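## Task

Using one gripper, pick up an end of the green wire and raise it well clear of the crate, to around the highest point the arm can reach, since a modest lift does not count. Before closing on the wire, spread the fingers around it by at least a thumb's width, unless they were spread far away from the entire wire; clamping it without doing so may fail the attempt. The crate must never tip halfway over, or the attempt fails. It counts as finished when that end is held up above the table, the second arm is not touching the wire, and no part of the wire rests on anything higher than about a finger's width over the crate rim. The blue wire must stay inside the crate with no part of it dragged over a wall, the crate must be upright and entirely on the table, and neither gripper may hold anything other than that green end.

## Robot and tools

Robot: two six-joint arms, left_arm and right_arm, each with a parallel two-finger gripper. The names are labels only, not image sides. Bases in the scene frame: left_arm at (0, +0.315, 0) m, right_arm at (-0.011, -0.259, 0) m, both facing roughly +x.

Scene frame: origin on the table surface midway between the arms, +x out over the table, +z up, left_arm on the +y side. Gripper frame: fingers extend along its +z, and they separate along its y. end_effector_position is the spot between the pads, roughly 1 cm short of the tips.

Command row (used by both movement tools): 16 numbers in one flat list covering both arms, always all 16 even if one arm stays still. First left_arm: x, y, z (metres, absolute position in the scene frame), qw, qx, qy, qz (absolute orientation quaternion, w first, scene frame), opening; then the same eight for right_arm. Opening runs from -1 (shut) to +1 (fully open, 0.094 m). A row may optionally carry 12 extra values from 0 to 1: per-joint stiffness multipliers, six for left_arm then six for right_arm in Joint positions order; they persist until changed.

execute_actions(actions): actions is a list of up to 15 actions; each action is a table of up to 15 rows, one row per 1/30 s control step; if a table is short, its final row is held to fill out the 15 steps. An empty list simply reports state and images. An action is rejected for both arms if any target lies more than 0.6 m from that gripper's current position along any of the gripper's own axes; if the first action fails this check, or any action is malformed, nothing runs.

move(target, speed, blocking): target is one 16-number row, an absolute pose per arm; each gripper travels in a straight line toward it, turning the short way, all arms finishing together, taking 0.5 to 10 s (cut off at 10 s). speed is m/s, 0.002 to 0.5, default 0.25; turning rate is capped at twice that in rad/s. The opening is applied at the start. Paths ignore obstacles and the other arm. With blocking=false you get a result after 0.5 s while motion continues; then use wait or stop before sending any other motion. Result adds a move: line with the ending (done, off_target, moving, held, fault) and which limits acted (paced = pose clipped; held = a check blocked steps, after which the arm may speed past the requested speed), plus each gripper's distance from its target.

wait(seconds): 0 to 10 s, arms keep their last command; returns early if a running move finishes. stop(): brakes a running move; fingers continue. zoom_image(camera, region): region [x0, y0, x1, y1] in image pixels, up to 504x504, from cam_high, cam_low, cam_left_wrist or cam_right_wrist. read_manual(section): licence texts only. finished_scene(scene): ends the current scene, given its number; irreversible, and reports success.

Controller behaviour: each step the commanded pose is clamped to within 70 mm and 16 degrees of the measured pose, so far targets need several actions; after an action the arm only proceeds to its last clamped pose. Position wins over orientation when both cannot be met. Arms usually settle a centimetre or more short, often too low; reported hand positions can be off, worse at long reach. To keep an arm still or keep its orientation, resend the exact same pose each call rather than copying a drifted reported quaternion.

Result lines: the state line gives each gripper's position and quat_wxyz; Hand target is where the controller is currently heading; grip_measured is finger opening on the command scale (Joint positions' last number is metres); step readings list positions, with HELD marking steps where an arm was held back; pose unreachable means the clearance check altered or blocked a command; MOTOR HOT warns from 85 °C, and at 100 °C an OVER-TEMPERATURE FAULT drops that arm; FAULT lines mean an arm stopped.

Gripping: open to at least a thumb's width around the wire before closing. To hold, command roughly 0.03 below grip_measured; thin parts get less force.

Avoid: arms colliding or pressing each other, fast contacts, pushing far past contact, tipping the crate, dragging the other wire over a wall, dropping or knocking anything off the table, and holding loads long enough to overheat motors. Occasional small external nudges may move loose items.

Each tool is called after "Emit:" as name([rows], argument=value, ...), one row to a line, values as JSON.

## Session

Emit:
execute_actions(actions=[])

Scene clock: 0.00 s.
left_arm: end_effector_position=(+0.5218, +0.3642, +0.2133) grip_measured=+1.000 end_effector_quat_wxyz=(+0.014, -0.443, +0.870, +0.214) | right_arm: end_effector_position=(+0.6255, -0.0901, +0.1312) grip_measured=+1.000 end_effector_quat_wxyz=(+0.124, -0.389, +0.909, +0.079)
Joint positions: left_arm=[-0.046  1.829  1.732 -1.665 -0.389 -1.01   0.094] | right_arm=[ 0.371  1.975  1.753 -1.132 -0.204 -0.578  0.094]
Joint velocities: left_arm=[-0.005 -0.024 -0.007 -0.002 -0.066  0.037  0.   ] | right_arm=[ 0.005 -0.005  0.002  0.017 -0.007  0.095  0.   ]
Hand target (left_arm): +0.528, +0.364, +0.228; +0.031, -0.448, +0.870, +0.205
Hand target (right_arm): +0.635, -0.088, +0.151; +0.145, -0.390, +0.906, +0.075
Joint stiffness scale: left_arm=[1. 1. 1. 1. 1. 1.] | right_arm=[1. 1. 1. 1. 1. 1.]
camera_calibration (this result's frames):
cam_left_wrist: T_world_to_cam=[[0.772262, -0.506115, -0.384005, -0.136327], [-0.389037, -0.854597, 0.343969, 0.446095], [-0.502257, -0.116242, -0.85687, 0.608306], [0, 0, 0, 1]] pos_world=[0.584353, 0.382945, 0.315446]
cam_right_wrist: T_world_to_cam=[[0.713179, -0.699363, -0.0476228, -0.503778], [-0.65089, -0.685905, 0.325387, 0.305648], [-0.260228, -0.201062, -0.944381, 0.394447], [0, 0, 0, 1]] pos_world=[0.660873, -0.0633697, 0.249063]

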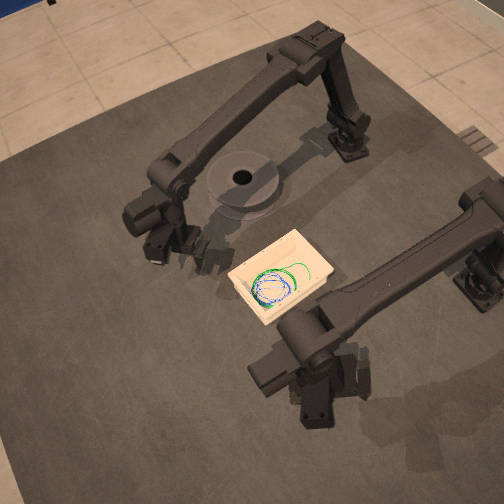

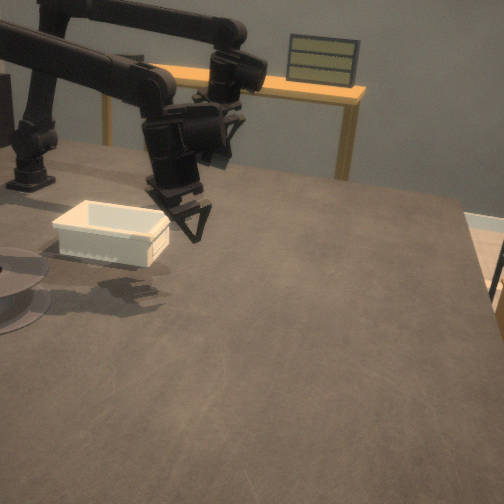

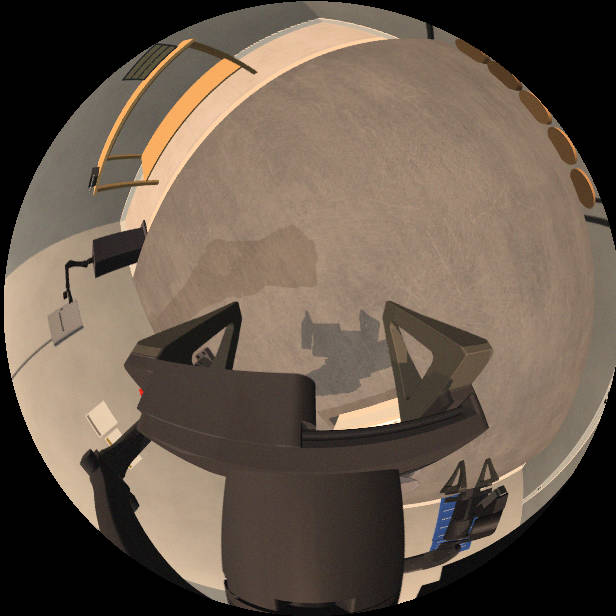

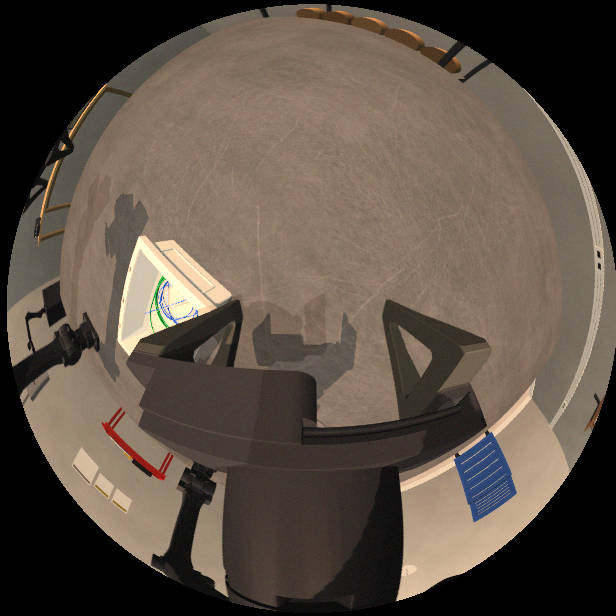

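Emit:
zoom_image(camera="cam_high", region=[215, 220, 345, 335])

Region (215, 220, 345, 335) of cam_high's 504x504 image, scaled by 3.877, with more detail than that image has; it fills the top 446 rows of this view, and the rest is white.

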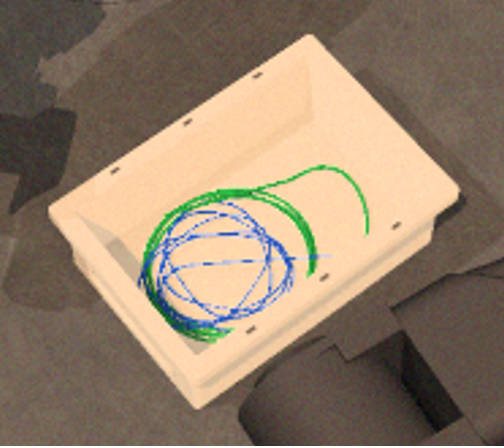

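Emit:
move(target=[0.362, 0.045, 0.16, 0, 0.707, 0.707, 0, -0.3, 0.6255, -0.0901, 0.1312, 0.124, -0.389, 0.909, 0.079, 1], speed=0.2)

Emit:
zoom_image(camera="cam_left_wrist", region=[180, 100, 460, 380])

Scene clock: 12.33 s.
left_arm: end_effector_position=(+0.3560, +0.0551, +0.1529) grip_measured=-0.298 end_effector_quat_wxyz=(-0.021, +0.699, +0.715, +0.004) | right_arm: end_effector_position=(+0.6255, -0.0901, +0.1312) grip_measured=+1.000 end_effector_quat_wxyz=(+0.124, -0.389, +0.909, +0.079)
Joint positions: left_arm=[-0.651  1.559  1.263 -1.316 -0.014  0.912  0.033] | right_arm=[ 0.371  1.975  1.753 -1.132 -0.204 -0.578  0.094]
Joint velocities: left_arm=[-0.034 -0.005  0.017 -0.007  0.037 -0.007 -0.001] | right_arm=[-0.024 -0.015 -0.017  0.017 -0.022 -0.051  0.   ]
Hand target (left_arm): +0.361, +0.046, +0.161; -0.003, +0.708, +0.706, +0.005
Hand target (right_arm): +0.626, -0.090, +0.131; +0.124, -0.389, +0.909, +0.079
Off the commanded pose (left_arm): 0.014 m, 3 deg.
Off the commanded pose (right_arm): 0.000 m, 0 deg.
Joint stiffness scale: left_arm=[1. 1. 1. 1. 1. 1.] | right_arm=[1. 1. 1. 1. 1. 1.]
move: off_target (left_arm)
camera_calibration (this result's frames):
cam_left_wrist: T_world_to_cam=[[-0.999764, -0.0214936, -0.00308728, 0.357927], [-0.0189722, 0.795486, 0.605675, -0.124487], [-0.0105622, 0.605591, -0.795706, 0.213206], [0, 0, 0, 1]] pos_world=[0.357733, -0.0223947, 0.246153]
cam_right_wrist: T_world_to_cam=[[0.713179, -0.699363, -0.0476228, -0.503778], [-0.65089, -0.685905, 0.325387, 0.305648], [-0.260228, -0.201062, -0.944381, 0.394447], [0, 0, 0, 1]] pos_world=[0.660873, -0.0633697, 0.249063]

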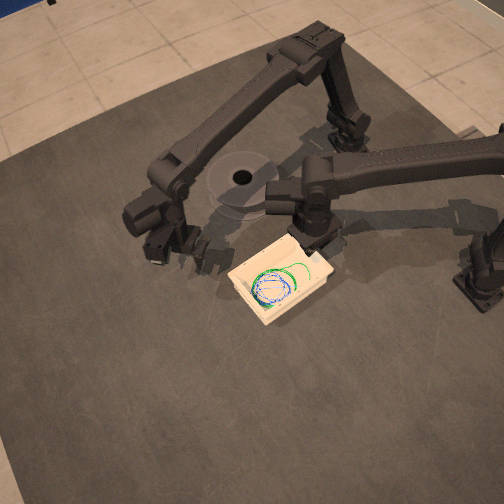

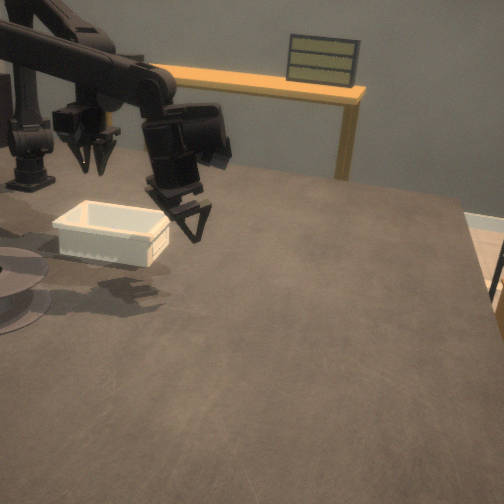

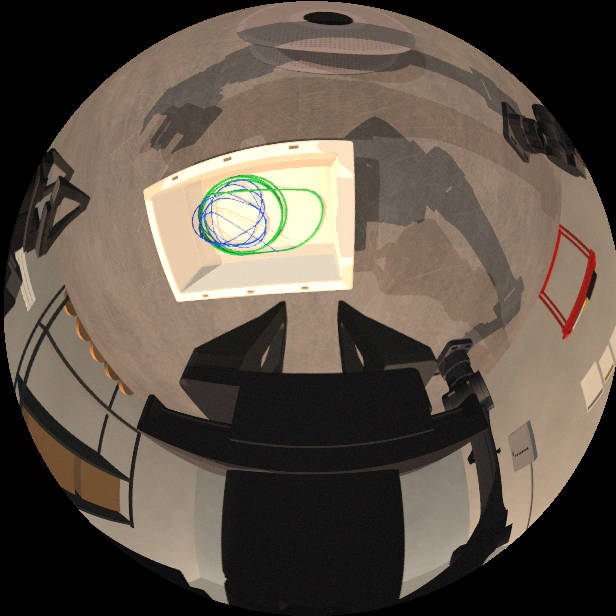

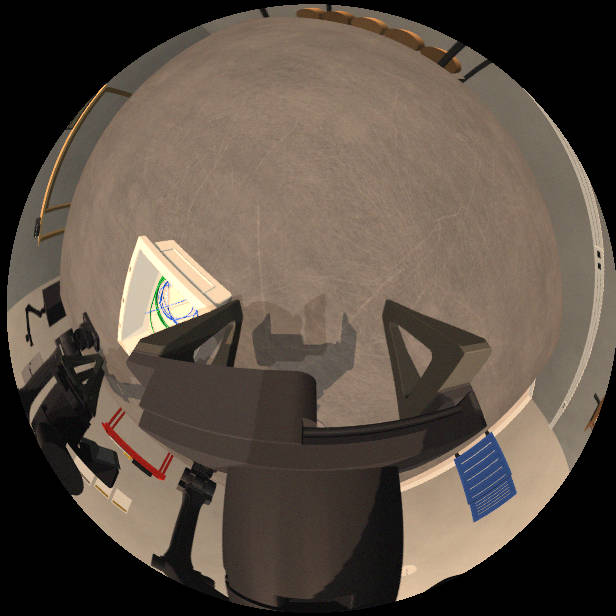

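Region (180, 100, 460, 380) of cam_left_wrist's 616x616 image, scaled by 1.800, with more detail than that image has.

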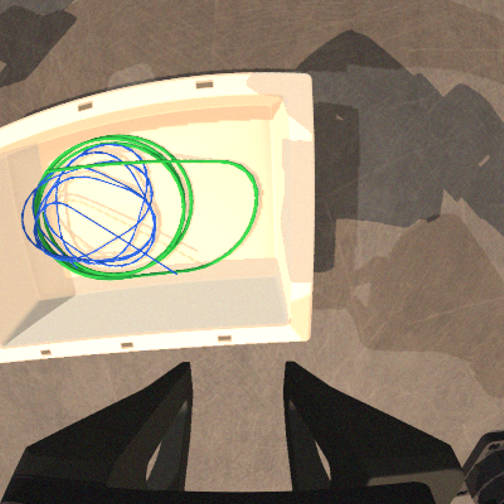

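Emit:
execute_actions(actions=[])

Scene clock: 20.27 s.
left_arm: end_effector_position=(+0.3560, +0.0551, +0.1529) grip_measured=-0.298 end_effector_quat_wxyz=(-0.021, +0.700, +0.714, +0.004) | right_arm: end_effector_position=(+0.6255, -0.0901, +0.1312) grip_measured=+1.000 end_effector_quat_wxyz=(+0.124, -0.389, +0.909, +0.079)
Joint positions: left_arm=[-0.651  1.559  1.263 -1.316 -0.014  0.915  0.033] | right_arm=[ 0.371  1.975  1.753 -1.132 -0.204 -0.578  0.094]
Joint velocities: left_arm=[-0.015 -0.015 -0.027  0.002  0.037 -0.051  0.001] | right_arm=[-0.005 -0.005 -0.012 -0.022  0.037 -0.022  0.   ]
Hand target (left_arm): +0.361, +0.046, +0.161; -0.003, +0.708, +0.706, +0.005
Hand target (right_arm): +0.626, -0.090, +0.131; +0.124, -0.389, +0.909, +0.079
Off the commanded pose (left_arm): 0.014 m, 3 deg.
Off the commanded pose (right_arm): 0.000 m, 0 deg.
Joint stiffness scale: left_arm=[1. 1. 1. 1. 1. 1.] | right_arm=[1. 1. 1. 1. 1. 1.]
camera_calibration (this result's frames):
cam_left_wrist: T_world_to_cam=[[-0.999825, -0.0184455, -0.00297805, 0.357764], [-0.0164814, 0.795585, 0.605617, -0.125371], [-0.0088016, 0.605561, -0.79575, 0.212588], [0, 0, 0, 1]] pos_world=[0.357507, -0.0223928, 0.246159]
cam_right_wrist: T_world_to_cam=[[0.713179, -0.699363, -0.0476228, -0.503778], [-0.65089, -0.685905, 0.325387, 0.305648], [-0.260228, -0.201062, -0.944381, 0.394447], [0, 0, 0, 1]] pos_world=[0.660873, -0.0633697, 0.249063]

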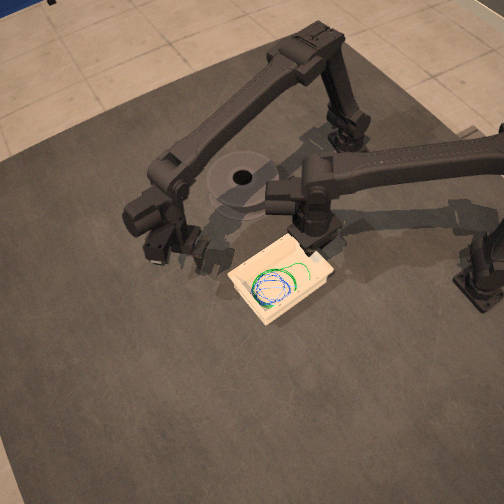

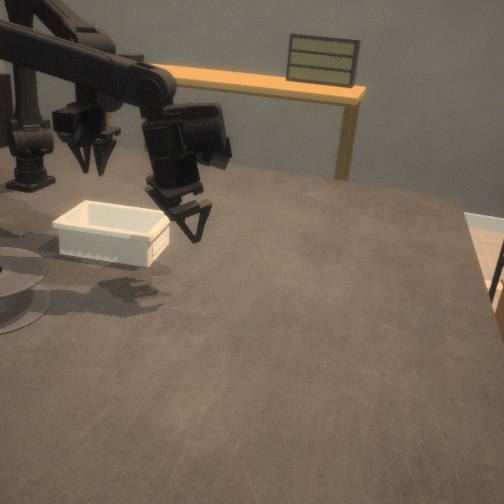

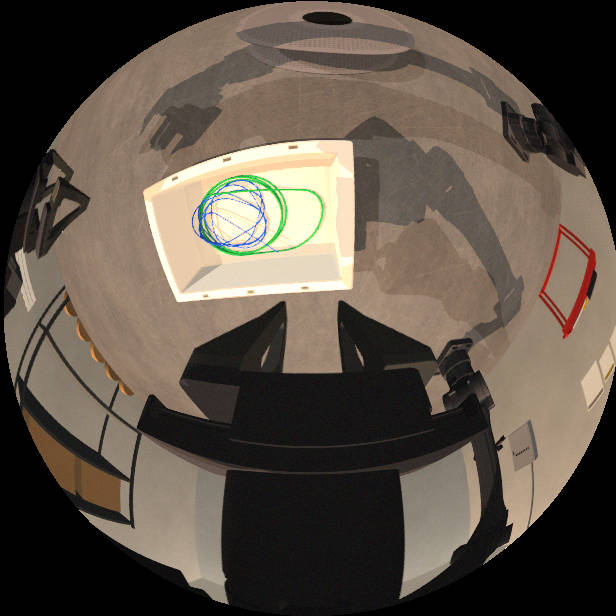

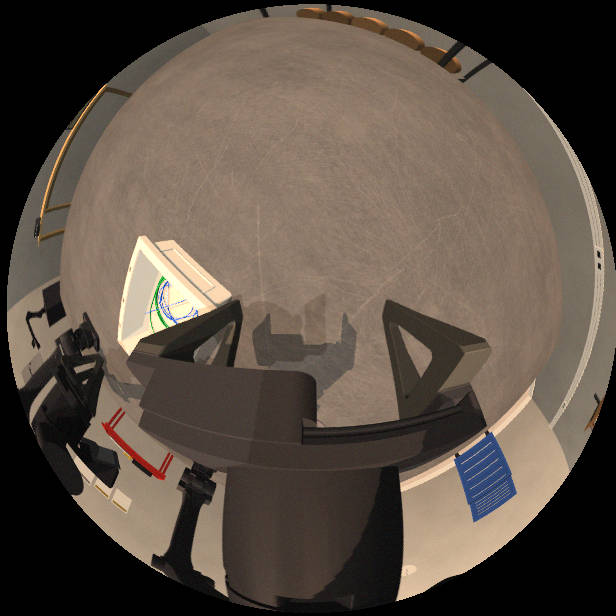

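Emit:
zoom_image(camera="cam_left_wrist", region=[130, 130, 370, 310])

Emit:
zoom_image(camera="cam_high", region=[220, 230, 340, 330])

Region (130, 130, 370, 310) of cam_left_wrist's 616x616 image, scaled by 2.100, with more detail than that image has; it fills the top 378 rows of this view, and the rest is white.

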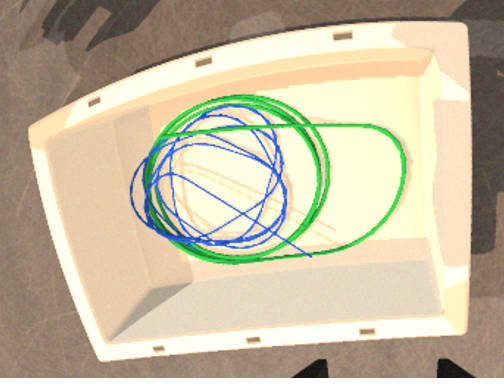

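Region (220, 230, 340, 330) of cam_high's 504x504 image, scaled by 4.200, with more detail than that image has.

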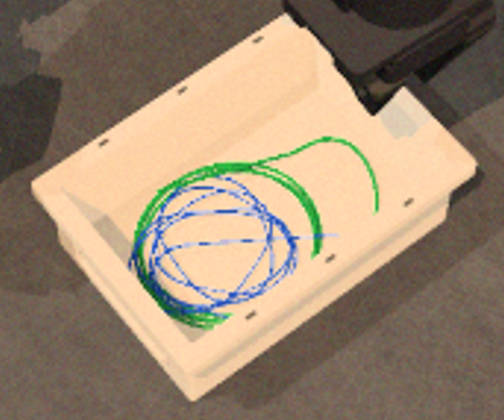

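Emit:
move(target=[0.378, -0.005, 0.13, 0, 0, 1, 0, -0.35, 0.6255, -0.0901, 0.1312, 0.124, -0.389, 0.909, 0.079, 1], speed=0.15)

Scene clock: 50.77 s.
left_arm: end_effector_position=(+0.3632, +0.0143, +0.1213) grip_measured=-0.348 end_effector_quat_wxyz=(-0.018, +0.005, +1.000, +0.013) | right_arm: end_effector_position=(+0.6255, -0.0901, +0.1312) grip_measured=+1.000 end_effector_quat_wxyz=(+0.124, -0.389, +0.909, +0.079)
Joint positions: left_arm=[-0.706  1.664  1.305 -1.256  0.002 -0.681  0.031] | right_arm=[ 0.371  1.975  1.753 -1.132 -0.204 -0.578  0.094]
Joint velocities: left_arm=[ 0.005 -0.024  0.002 -0.002 -0.081 -0.095  0.   ] | right_arm=[-0.015 -0.005  0.007  0.002 -0.081 -0.007  0.   ]
Hand target (left_arm): +0.377, -0.004, +0.130; +0.000, +0.000, +1.000, +0.000
Hand target (right_arm): +0.626, -0.090, +0.131; +0.124, -0.389, +0.909, +0.079
Off the commanded pose (left_arm): 0.026 m, 3 deg.
Off the commanded pose (right_arm): 0.000 m, 0 deg.
Joint stiffness scale: left_arm=[1. 1. 1. 1. 1. 1.] | right_arm=[1. 1. 1. 1. 1. 1.]
move: off_target (left_arm)
camera_calibration (this result's frames):
cam_left_wrist: T_world_to_cam=[[-0.0121212, -0.998509, -0.0532284, 0.0255195], [-0.796215, -0.022564, 0.604592, 0.221357], [-0.604892, 0.0497097, -0.794755, 0.4365], [0, 0, 0, 1]] pos_world=[0.440592, 0.00877785, 0.214438]
cam_right_wrist: T_world_to_cam=[[0.713179, -0.699363, -0.0476228, -0.503778], [-0.65089, -0.685905, 0.325387, 0.305648], [-0.260228, -0.201062, -0.944381, 0.394447], [0, 0, 0, 1]] pos_world=[0.660873, -0.0633697, 0.249063]

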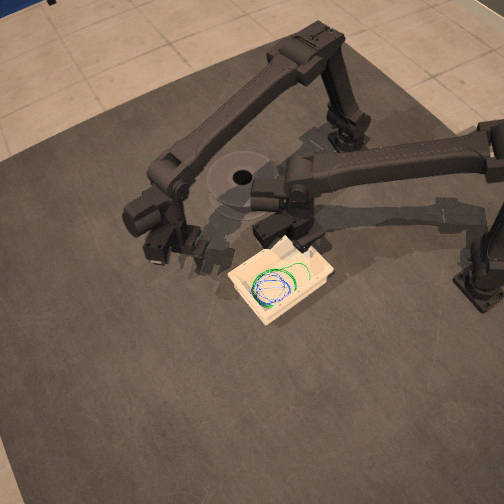

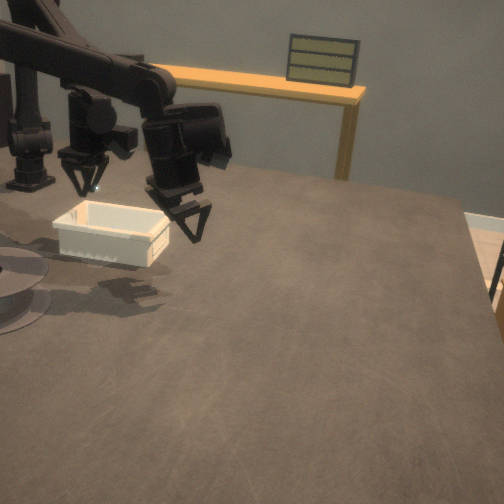

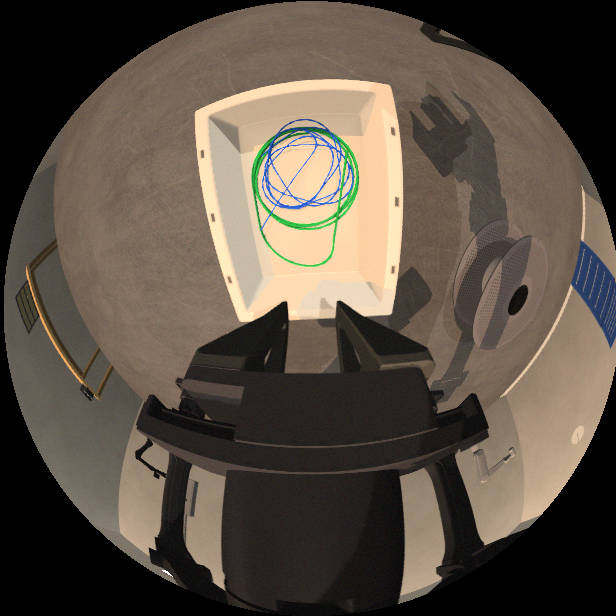

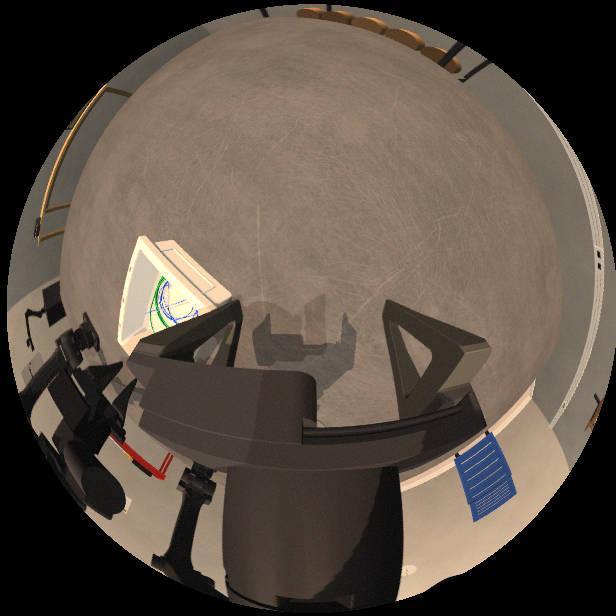

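Emit:
zoom_image(camera="cam_left_wrist", region=[230, 100, 390, 280])

Region (230, 100, 390, 280) of cam_left_wrist's 616x616 image, scaled by 2.800, with more detail than that image has.

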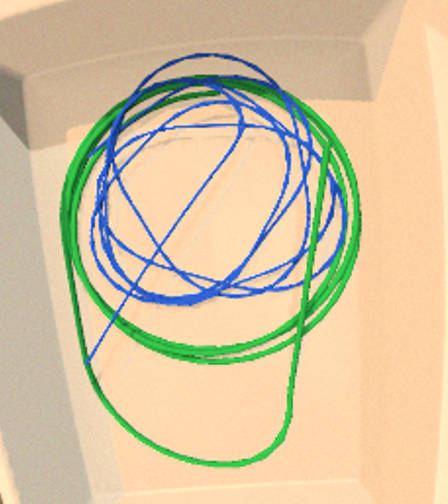

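Emit:
move(target=[0.384, -0.012, 0.06, 0, 0, 1, 0, -0.35, 0.6255, -0.0901, 0.1312, 0.124, -0.389, 0.909, 0.079, 1], speed=0.05)

Scene clock: 58.27 s.
left_arm: end_effector_position=(+0.3829, -0.0042, +0.0661) grip_measured=-0.348 end_effector_quat_wxyz=(-0.002, +0.003, +1.000, +0.000) | right_arm: end_effector_position=(+0.6255, -0.0901, +0.1312) grip_measured=+1.000 end_effector_quat_wxyz=(+0.124, -0.389, +0.909, +0.079)
Joint positions: left_arm=[-0.71   1.764  1.281 -1.092  0.002 -0.687  0.031] | right_arm=[ 0.371  1.975  1.753 -1.132 -0.204 -0.578  0.094]
Joint velocities: left_arm=[-0.005  0.005  0.002 -0.002  0.007  0.037 -0.001] | right_arm=[-0.024  0.005  0.002 -0.017 -0.007 -0.007  0.   ]
Hand target (left_arm): +0.383, -0.011, +0.060; +0.000, +0.000, +1.000, +0.000
Hand target (right_arm): +0.626, -0.090, +0.131; +0.124, -0.389, +0.909, +0.079
Off the commanded pose (left_arm): 0.010 m, 0 deg.
Off the commanded pose (right_arm): 0.000 m, 0 deg.
Joint stiffness scale: left_arm=[1. 1. 1. 1. 1. 1.] | right_arm=[1. 1. 1. 1. 1. 1.]
move: done
camera_calibration (this result's frames):
cam_left_wrist: T_world_to_cam=[[-0.00856866, -0.999574, -0.0278893, 0.00126538], [-0.81467, -0.00919492, 0.579851, 0.278845], [-0.579861, 0.0276891, -0.814245, 0.397079], [0, 0, 0, 1]] pos_world=[0.457428, -0.00716597, 0.161666]
cam_right_wrist: T_world_to_cam=[[0.713179, -0.699363, -0.0476228, -0.503778], [-0.65089, -0.685905, 0.325387, 0.305648], [-0.260228, -0.201062, -0.944381, 0.394447], [0, 0, 0, 1]] pos_world=[0.660873, -0.0633697, 0.249063]

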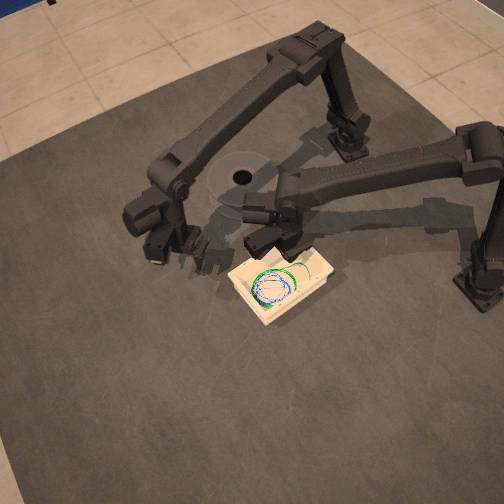

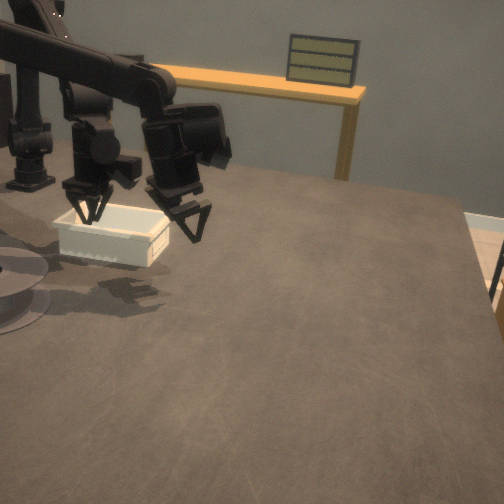

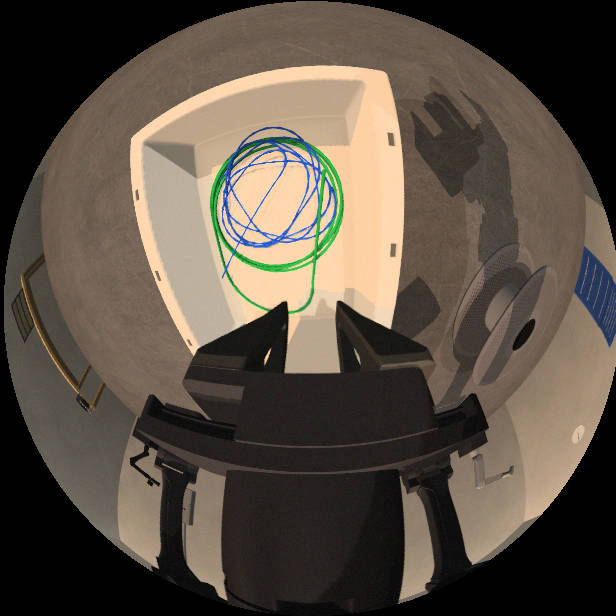

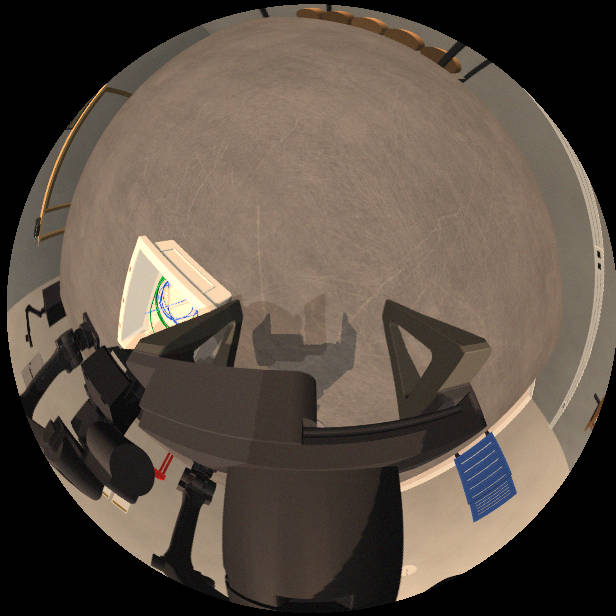

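Emit:
move(target=[0.378, -0.011, -0.002, 0, 0, 1, 0, -0.35, 0.6255, -0.0901, 0.1312, 0.124, -0.389, 0.909, 0.079, 1], speed=0.035)

Scene clock: 66.17 s.
left_arm: end_effector_position=(+0.3798, -0.0042, +0.0125) grip_measured=-0.348 end_effector_quat_wxyz=(+0.003, +0.002, +1.000, -0.003) | right_arm: end_effector_position=(+0.6255, -0.0901, +0.1312) grip_measured=+1.000 end_effector_quat_wxyz=(+0.124, -0.389, +0.909, +0.079)
Joint positions: left_arm=[-0.714  1.826  1.207 -0.944  0.001 -0.695  0.031] | right_arm=[ 0.371  1.975  1.753 -1.132 -0.204 -0.578  0.094]
Joint velocities: left_arm=[-0.005 -0.005  0.022  0.002  0.007  0.007 -0.001] | right_arm=[-0.005 -0.005 -0.017 -0.002  0.022 -0.022  0.   ]
Hand target (left_arm): +0.377, -0.010, -0.001; -0.000, +0.000, +1.000, +0.000
Hand target (right_arm): +0.626, -0.090, +0.131; +0.124, -0.389, +0.909, +0.079
Off the commanded pose (left_arm): 0.016 m, 0 deg.
Off the commanded pose (right_arm): 0.000 m, 0 deg.
Joint stiffness scale: left_arm=[1. 1. 1. 1. 1. 1.] | right_arm=[1. 1. 1. 1. 1. 1.]
move: off_target (left_arm)
camera_calibration (this result's frames):
cam_left_wrist: T_world_to_cam=[[-0.00452023, -0.99977, -0.0209551, -0.00183778], [-0.820136, -0.00828328, 0.572109, 0.309565], [-0.572151, 0.0197721, -0.81991, 0.348757], [0, 0, 0, 1]] pos_world=[0.453419, -0.00616879, 0.108806]
cam_right_wrist: T_world_to_cam=[[0.713179, -0.699363, -0.0476228, -0.503778], [-0.65089, -0.685905, 0.325387, 0.305648], [-0.260228, -0.201062, -0.944381, 0.394447], [0, 0, 0, 1]] pos_world=[0.660873, -0.0633697, 0.249063]

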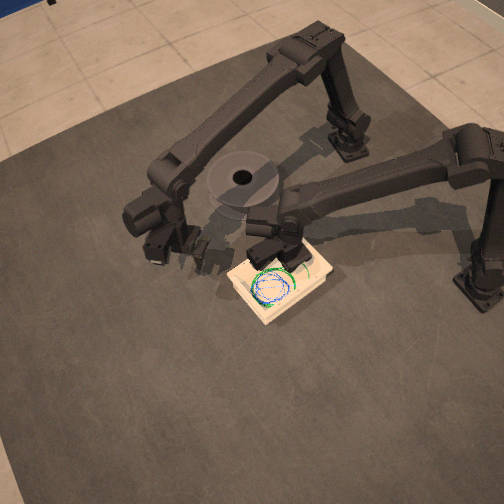

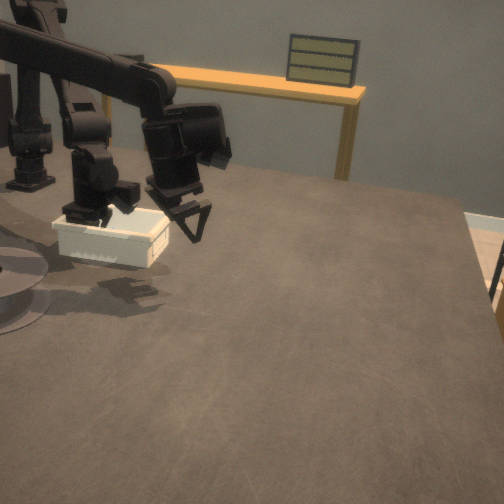

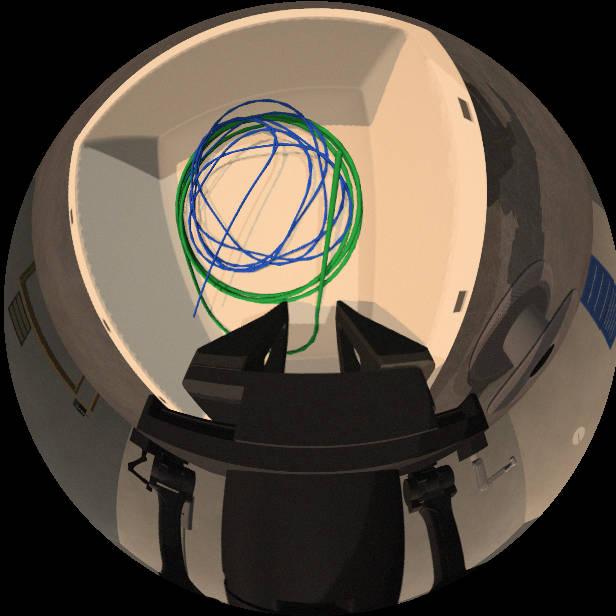

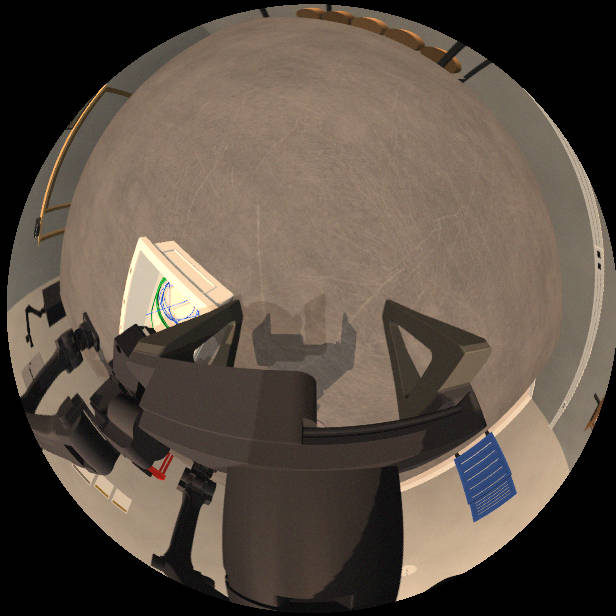

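Emit:
move(target=[0.378, -0.011, -0.002, 0, 0, 1, 0, -1, 0.6255, -0.0901, 0.1312, 0.124, -0.389, 0.909, 0.079, 1], speed=0.035)

Emit:
move(target=[0.378, -0.011, 0.13, 0, 0, 1, 0, -1, 0.6255, -0.0901, 0.1312, 0.124, -0.389, 0.909, 0.079, 1], speed=0.04)

Scene clock: 69.63 s.
left_arm: end_effector_position=(+0.3801, -0.0043, +0.0125) grip_measured=-0.968 end_effector_quat_wxyz=(+0.003, +0.001, +1.000, -0.003) | right_arm: end_effector_position=(+0.6255, -0.0901, +0.1312) grip_measured=+1.000 end_effector_quat_wxyz=(+0.124, -0.389, +0.909, +0.079)
Joint positions: left_arm=[-0.714  1.826  1.207 -0.943  0.001 -0.695  0.001] | right_arm=[ 0.371  1.975  1.753 -1.132 -0.204 -0.578  0.094]
Joint velocities: left_arm=[-0.005  0.005 -0.007 -0.017  0.051 -0.007  0.001] | right_arm=[-0.015 -0.005 -0.002 -0.012 -0.081  0.022  0.   ]
Hand target (left_arm): +0.378, -0.010, -0.002; -0.000, -0.000, +1.000, +0.000
Hand target (right_arm): +0.626, -0.090, +0.131; +0.124, -0.389, +0.909, +0.079
Off the commanded pose (left_arm): 0.016 m, 1 deg.
Off the commanded pose (right_arm): 0.000 m, 0 deg.
Joint stiffness scale: left_arm=[1. 1. 1. 1. 1. 1.] | right_arm=[1. 1. 1. 1. 1. 1.]
move: off_target (left_arm)
camera_calibration (this result's frames):
cam_left_wrist: T_world_to_cam=[[-0.00411234, -0.999781, -0.0205147, -0.00212766], [-0.820773, -0.00834442, 0.571194, 0.310027], [-0.57124, 0.0191869, -0.820559, 0.348568], [0, 0, 0, 1]] pos_world=[0.453569, -0.00622812, 0.108891]
cam_right_wrist: T_world_to_cam=[[0.713179, -0.699363, -0.0476228, -0.503778], [-0.65089, -0.685905, 0.325387, 0.305648], [-0.260228, -0.201062, -0.944381, 0.394447], [0, 0, 0, 1]] pos_world=[0.660873, -0.0633697, 0.249063]

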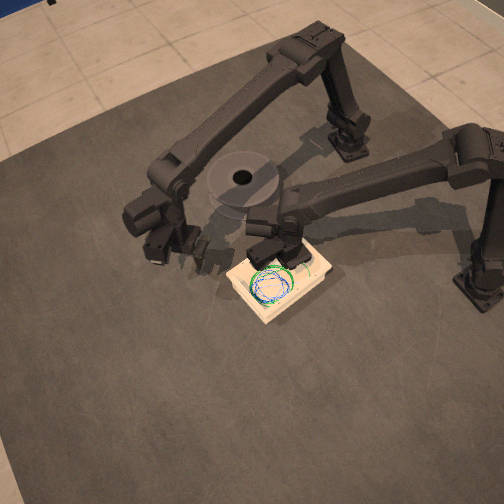

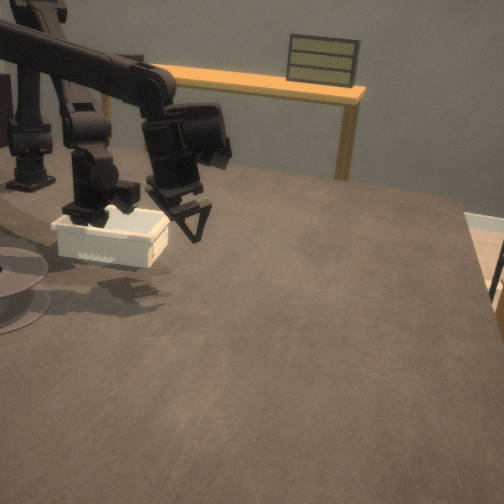

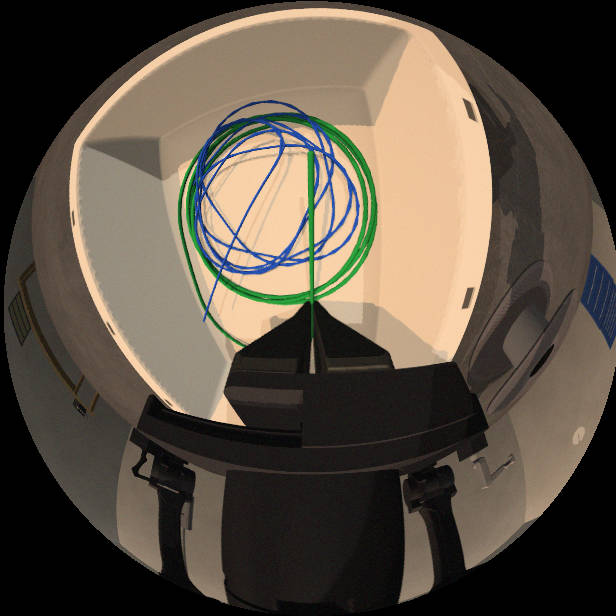

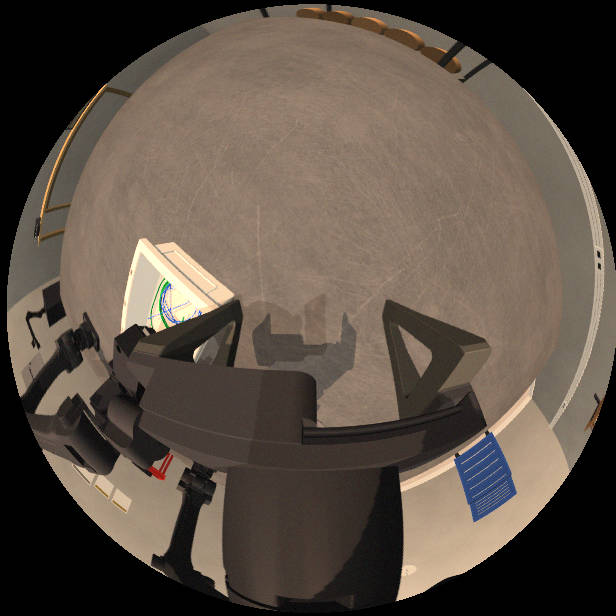

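Scene clock: 72.90 s.
left_arm: end_effector_position=(+0.3697, +0.0039, +0.0958) grip_measured=-0.969 end_effector_quat_wxyz=(-0.028, +0.002, +0.999, +0.023) | right_arm: end_effector_position=(+0.6255, -0.0901, +0.1312) grip_measured=+1.000 end_effector_quat_wxyz=(+0.124, -0.389, +0.909, +0.079)
Joint positions: left_arm=[-0.715  1.734  1.324 -1.233  0.001 -0.695  0.001] | right_arm=[ 0.371  1.975  1.753 -1.132 -0.204 -0.578  0.094]
Joint velocities: left_arm=[-0.005  0.005 -0.012 -0.002 -0.066  0.022 -0.   ] | right_arm=[ 0.005  0.005  0.017 -0.027 -0.022 -0.022  0.   ]
Hand target (left_arm): +0.378, -0.011, +0.129; -0.000, -0.000, +1.000, -0.000
Hand target (right_arm): +0.626, -0.090, +0.131; +0.124, -0.389, +0.909, +0.079
Off the commanded pose (left_arm): 0.038 m, 4 deg.
Off the commanded pose (right_arm): 0.000 m, 0 deg.
Joint stiffness scale: left_arm=[1. 1. 1. 1. 1. 1.] | right_arm=[1. 1. 1. 1. 1. 1.]
move: off_target (left_arm)
camera_calibration (this result's frames):
cam_left_wrist: T_world_to_cam=[[-0.00774418, -0.997369, -0.0720837, 0.0140605], [-0.78388, -0.038702, 0.619704, 0.235794], [-0.620863, 0.0613041, -0.781518, 0.425264], [0, 0, 0, 1]] pos_world=[0.448974, -0.00292133, 0.187243]
cam_right_wrist: T_world_to_cam=[[0.713179, -0.699363, -0.0476228, -0.503778], [-0.65089, -0.685905, 0.325387, 0.305648], [-0.260228, -0.201062, -0.944381, 0.394447], [0, 0, 0, 1]] pos_world=[0.660873, -0.0633697, 0.249063]

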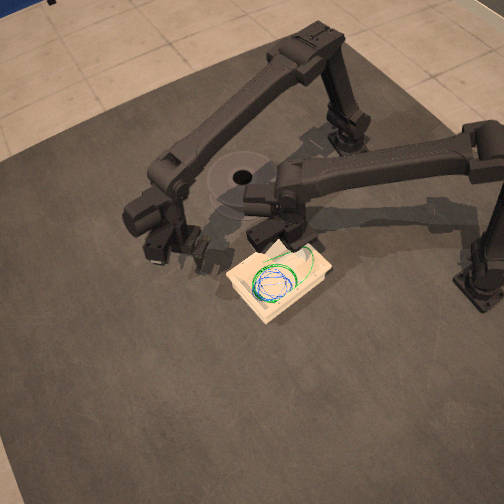

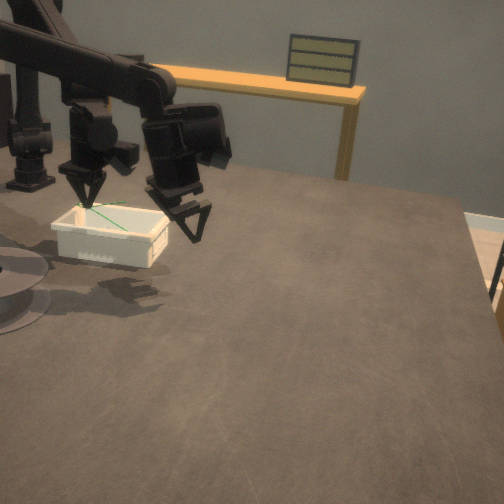

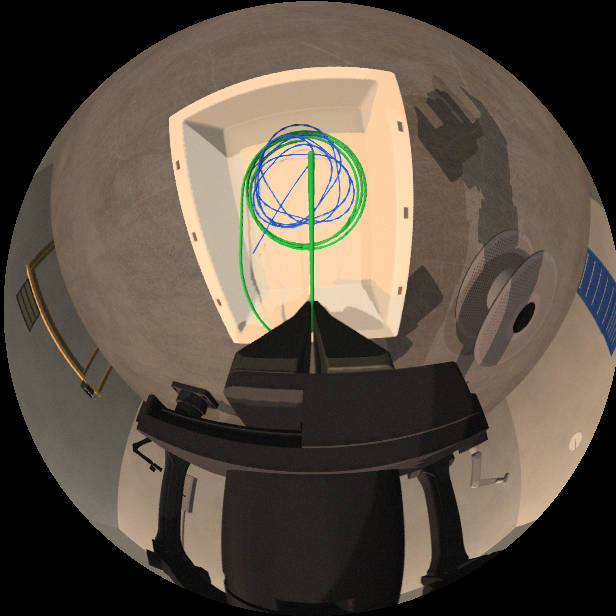

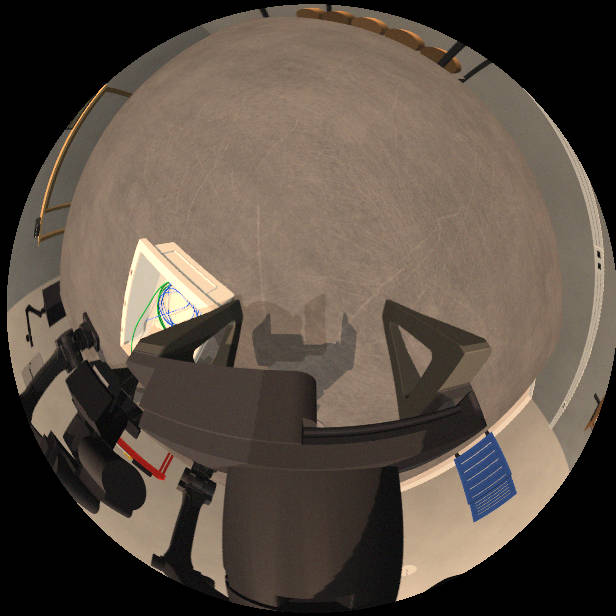

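Emit:
move(target=[0.378, -0.011, 0.225, 0, 0, 1, 0, -1, 0.455, -0.13, 0.2, 0, 0, 0.707, 0.707, -0.2], speed=0.08)

Scene clock: 97.87 s.
left_arm: end_effector_position=(+0.3745, -0.0003, +0.1866) grip_measured=-0.969 end_effector_quat_wxyz=(-0.030, +0.002, +0.999, +0.025) | right_arm: end_effector_position=(+0.4876, -0.1183, +0.1769) grip_measured=-0.198 end_effector_quat_wxyz=(+0.013, -0.068, +0.783, +0.619)
Joint positions: left_arm=[-0.715  1.686  1.509 -1.472  0.001 -0.695  0.001] | right_arm=[ 0.113  1.898  1.396 -1.518 -1.308 -0.57   0.038]
Joint velocities: left_arm=[-0.005 -0.005 -0.007  0.012 -0.037  0.022 -0.   ] | right_arm=[ 0.015  0.005  0.007 -0.002  0.007  0.007  0.   ]
Hand target (left_arm): +0.378, -0.011, +0.224; +0.000, +0.001, +1.000, -0.000
Hand target (right_arm): +0.488, -0.118, +0.177; +0.013, -0.068, +0.783, +0.618
Off the commanded pose (left_arm): 0.040 m, 5 deg.
Off the commanded pose (right_arm): 0.042 m, 16 deg.
Joint stiffness scale: left_arm=[1. 1. 1. 1. 1. 1.] | right_arm=[1. 1. 1. 1. 1. 1.]
move: held (right_arm), off_target (left_arm); limits=held; held on 58 of 306 steps (right_arm), including the last (right_arm)
pose unreachable (right arm): on one or more control steps of this call, first in action 0 (counted from 0), this arm could not follow its commanded pose, so it was not sent that pose on those steps. On the call's last step it was still not sent that pose. It may still have moved: this result reports where it is.
cause: the commanded pose would bring two parts of the arm too close to each other (its wrist (the part past joint 4) and its wrist camera, with joints 5 (wrist yaw) and 6 (wrist roll) between them).
camera_calibration (this result's frames):
cam_left_wrist: T_world_to_cam=[[-0.00851505, -0.997037, -0.0764453, 0.017505], [-0.780627, -0.0411492, 0.623641, 0.181155], [-0.624939, 0.0649856, -0.777964, 0.500303], [0, 0, 0, 1]] pos_world=[0.454222, -0.00760497, 0.277581]
cam_right_wrist: T_world_to_cam=[[0.104209, -0.232694, -0.966951, 0.091757], [-0.768907, -0.63551, 0.0700675, 0.290288], [-0.630811, 0.736193, -0.245146, 0.563907], [0, 0, 0, 1]] pos_world=[0.569361, -0.209312, 0.206624]

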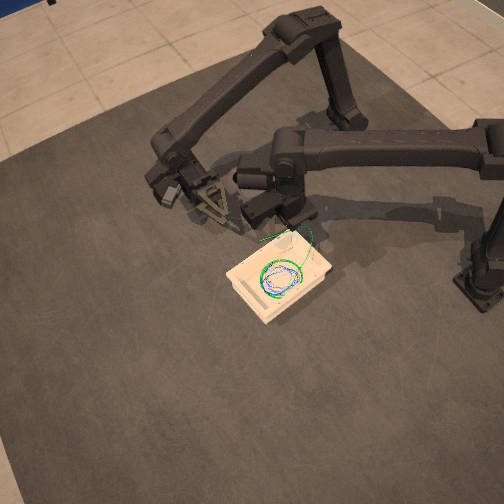

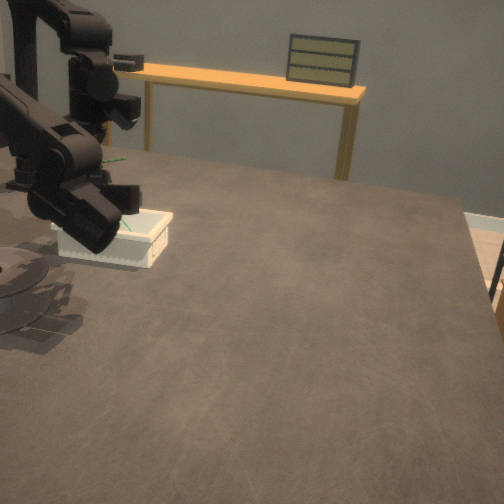

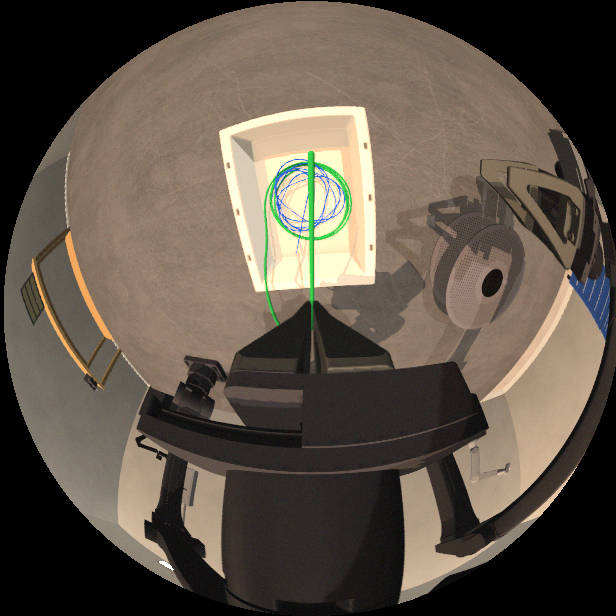

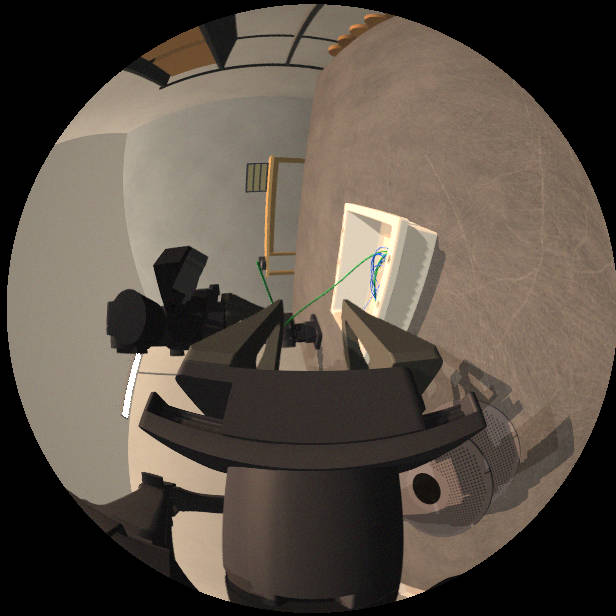

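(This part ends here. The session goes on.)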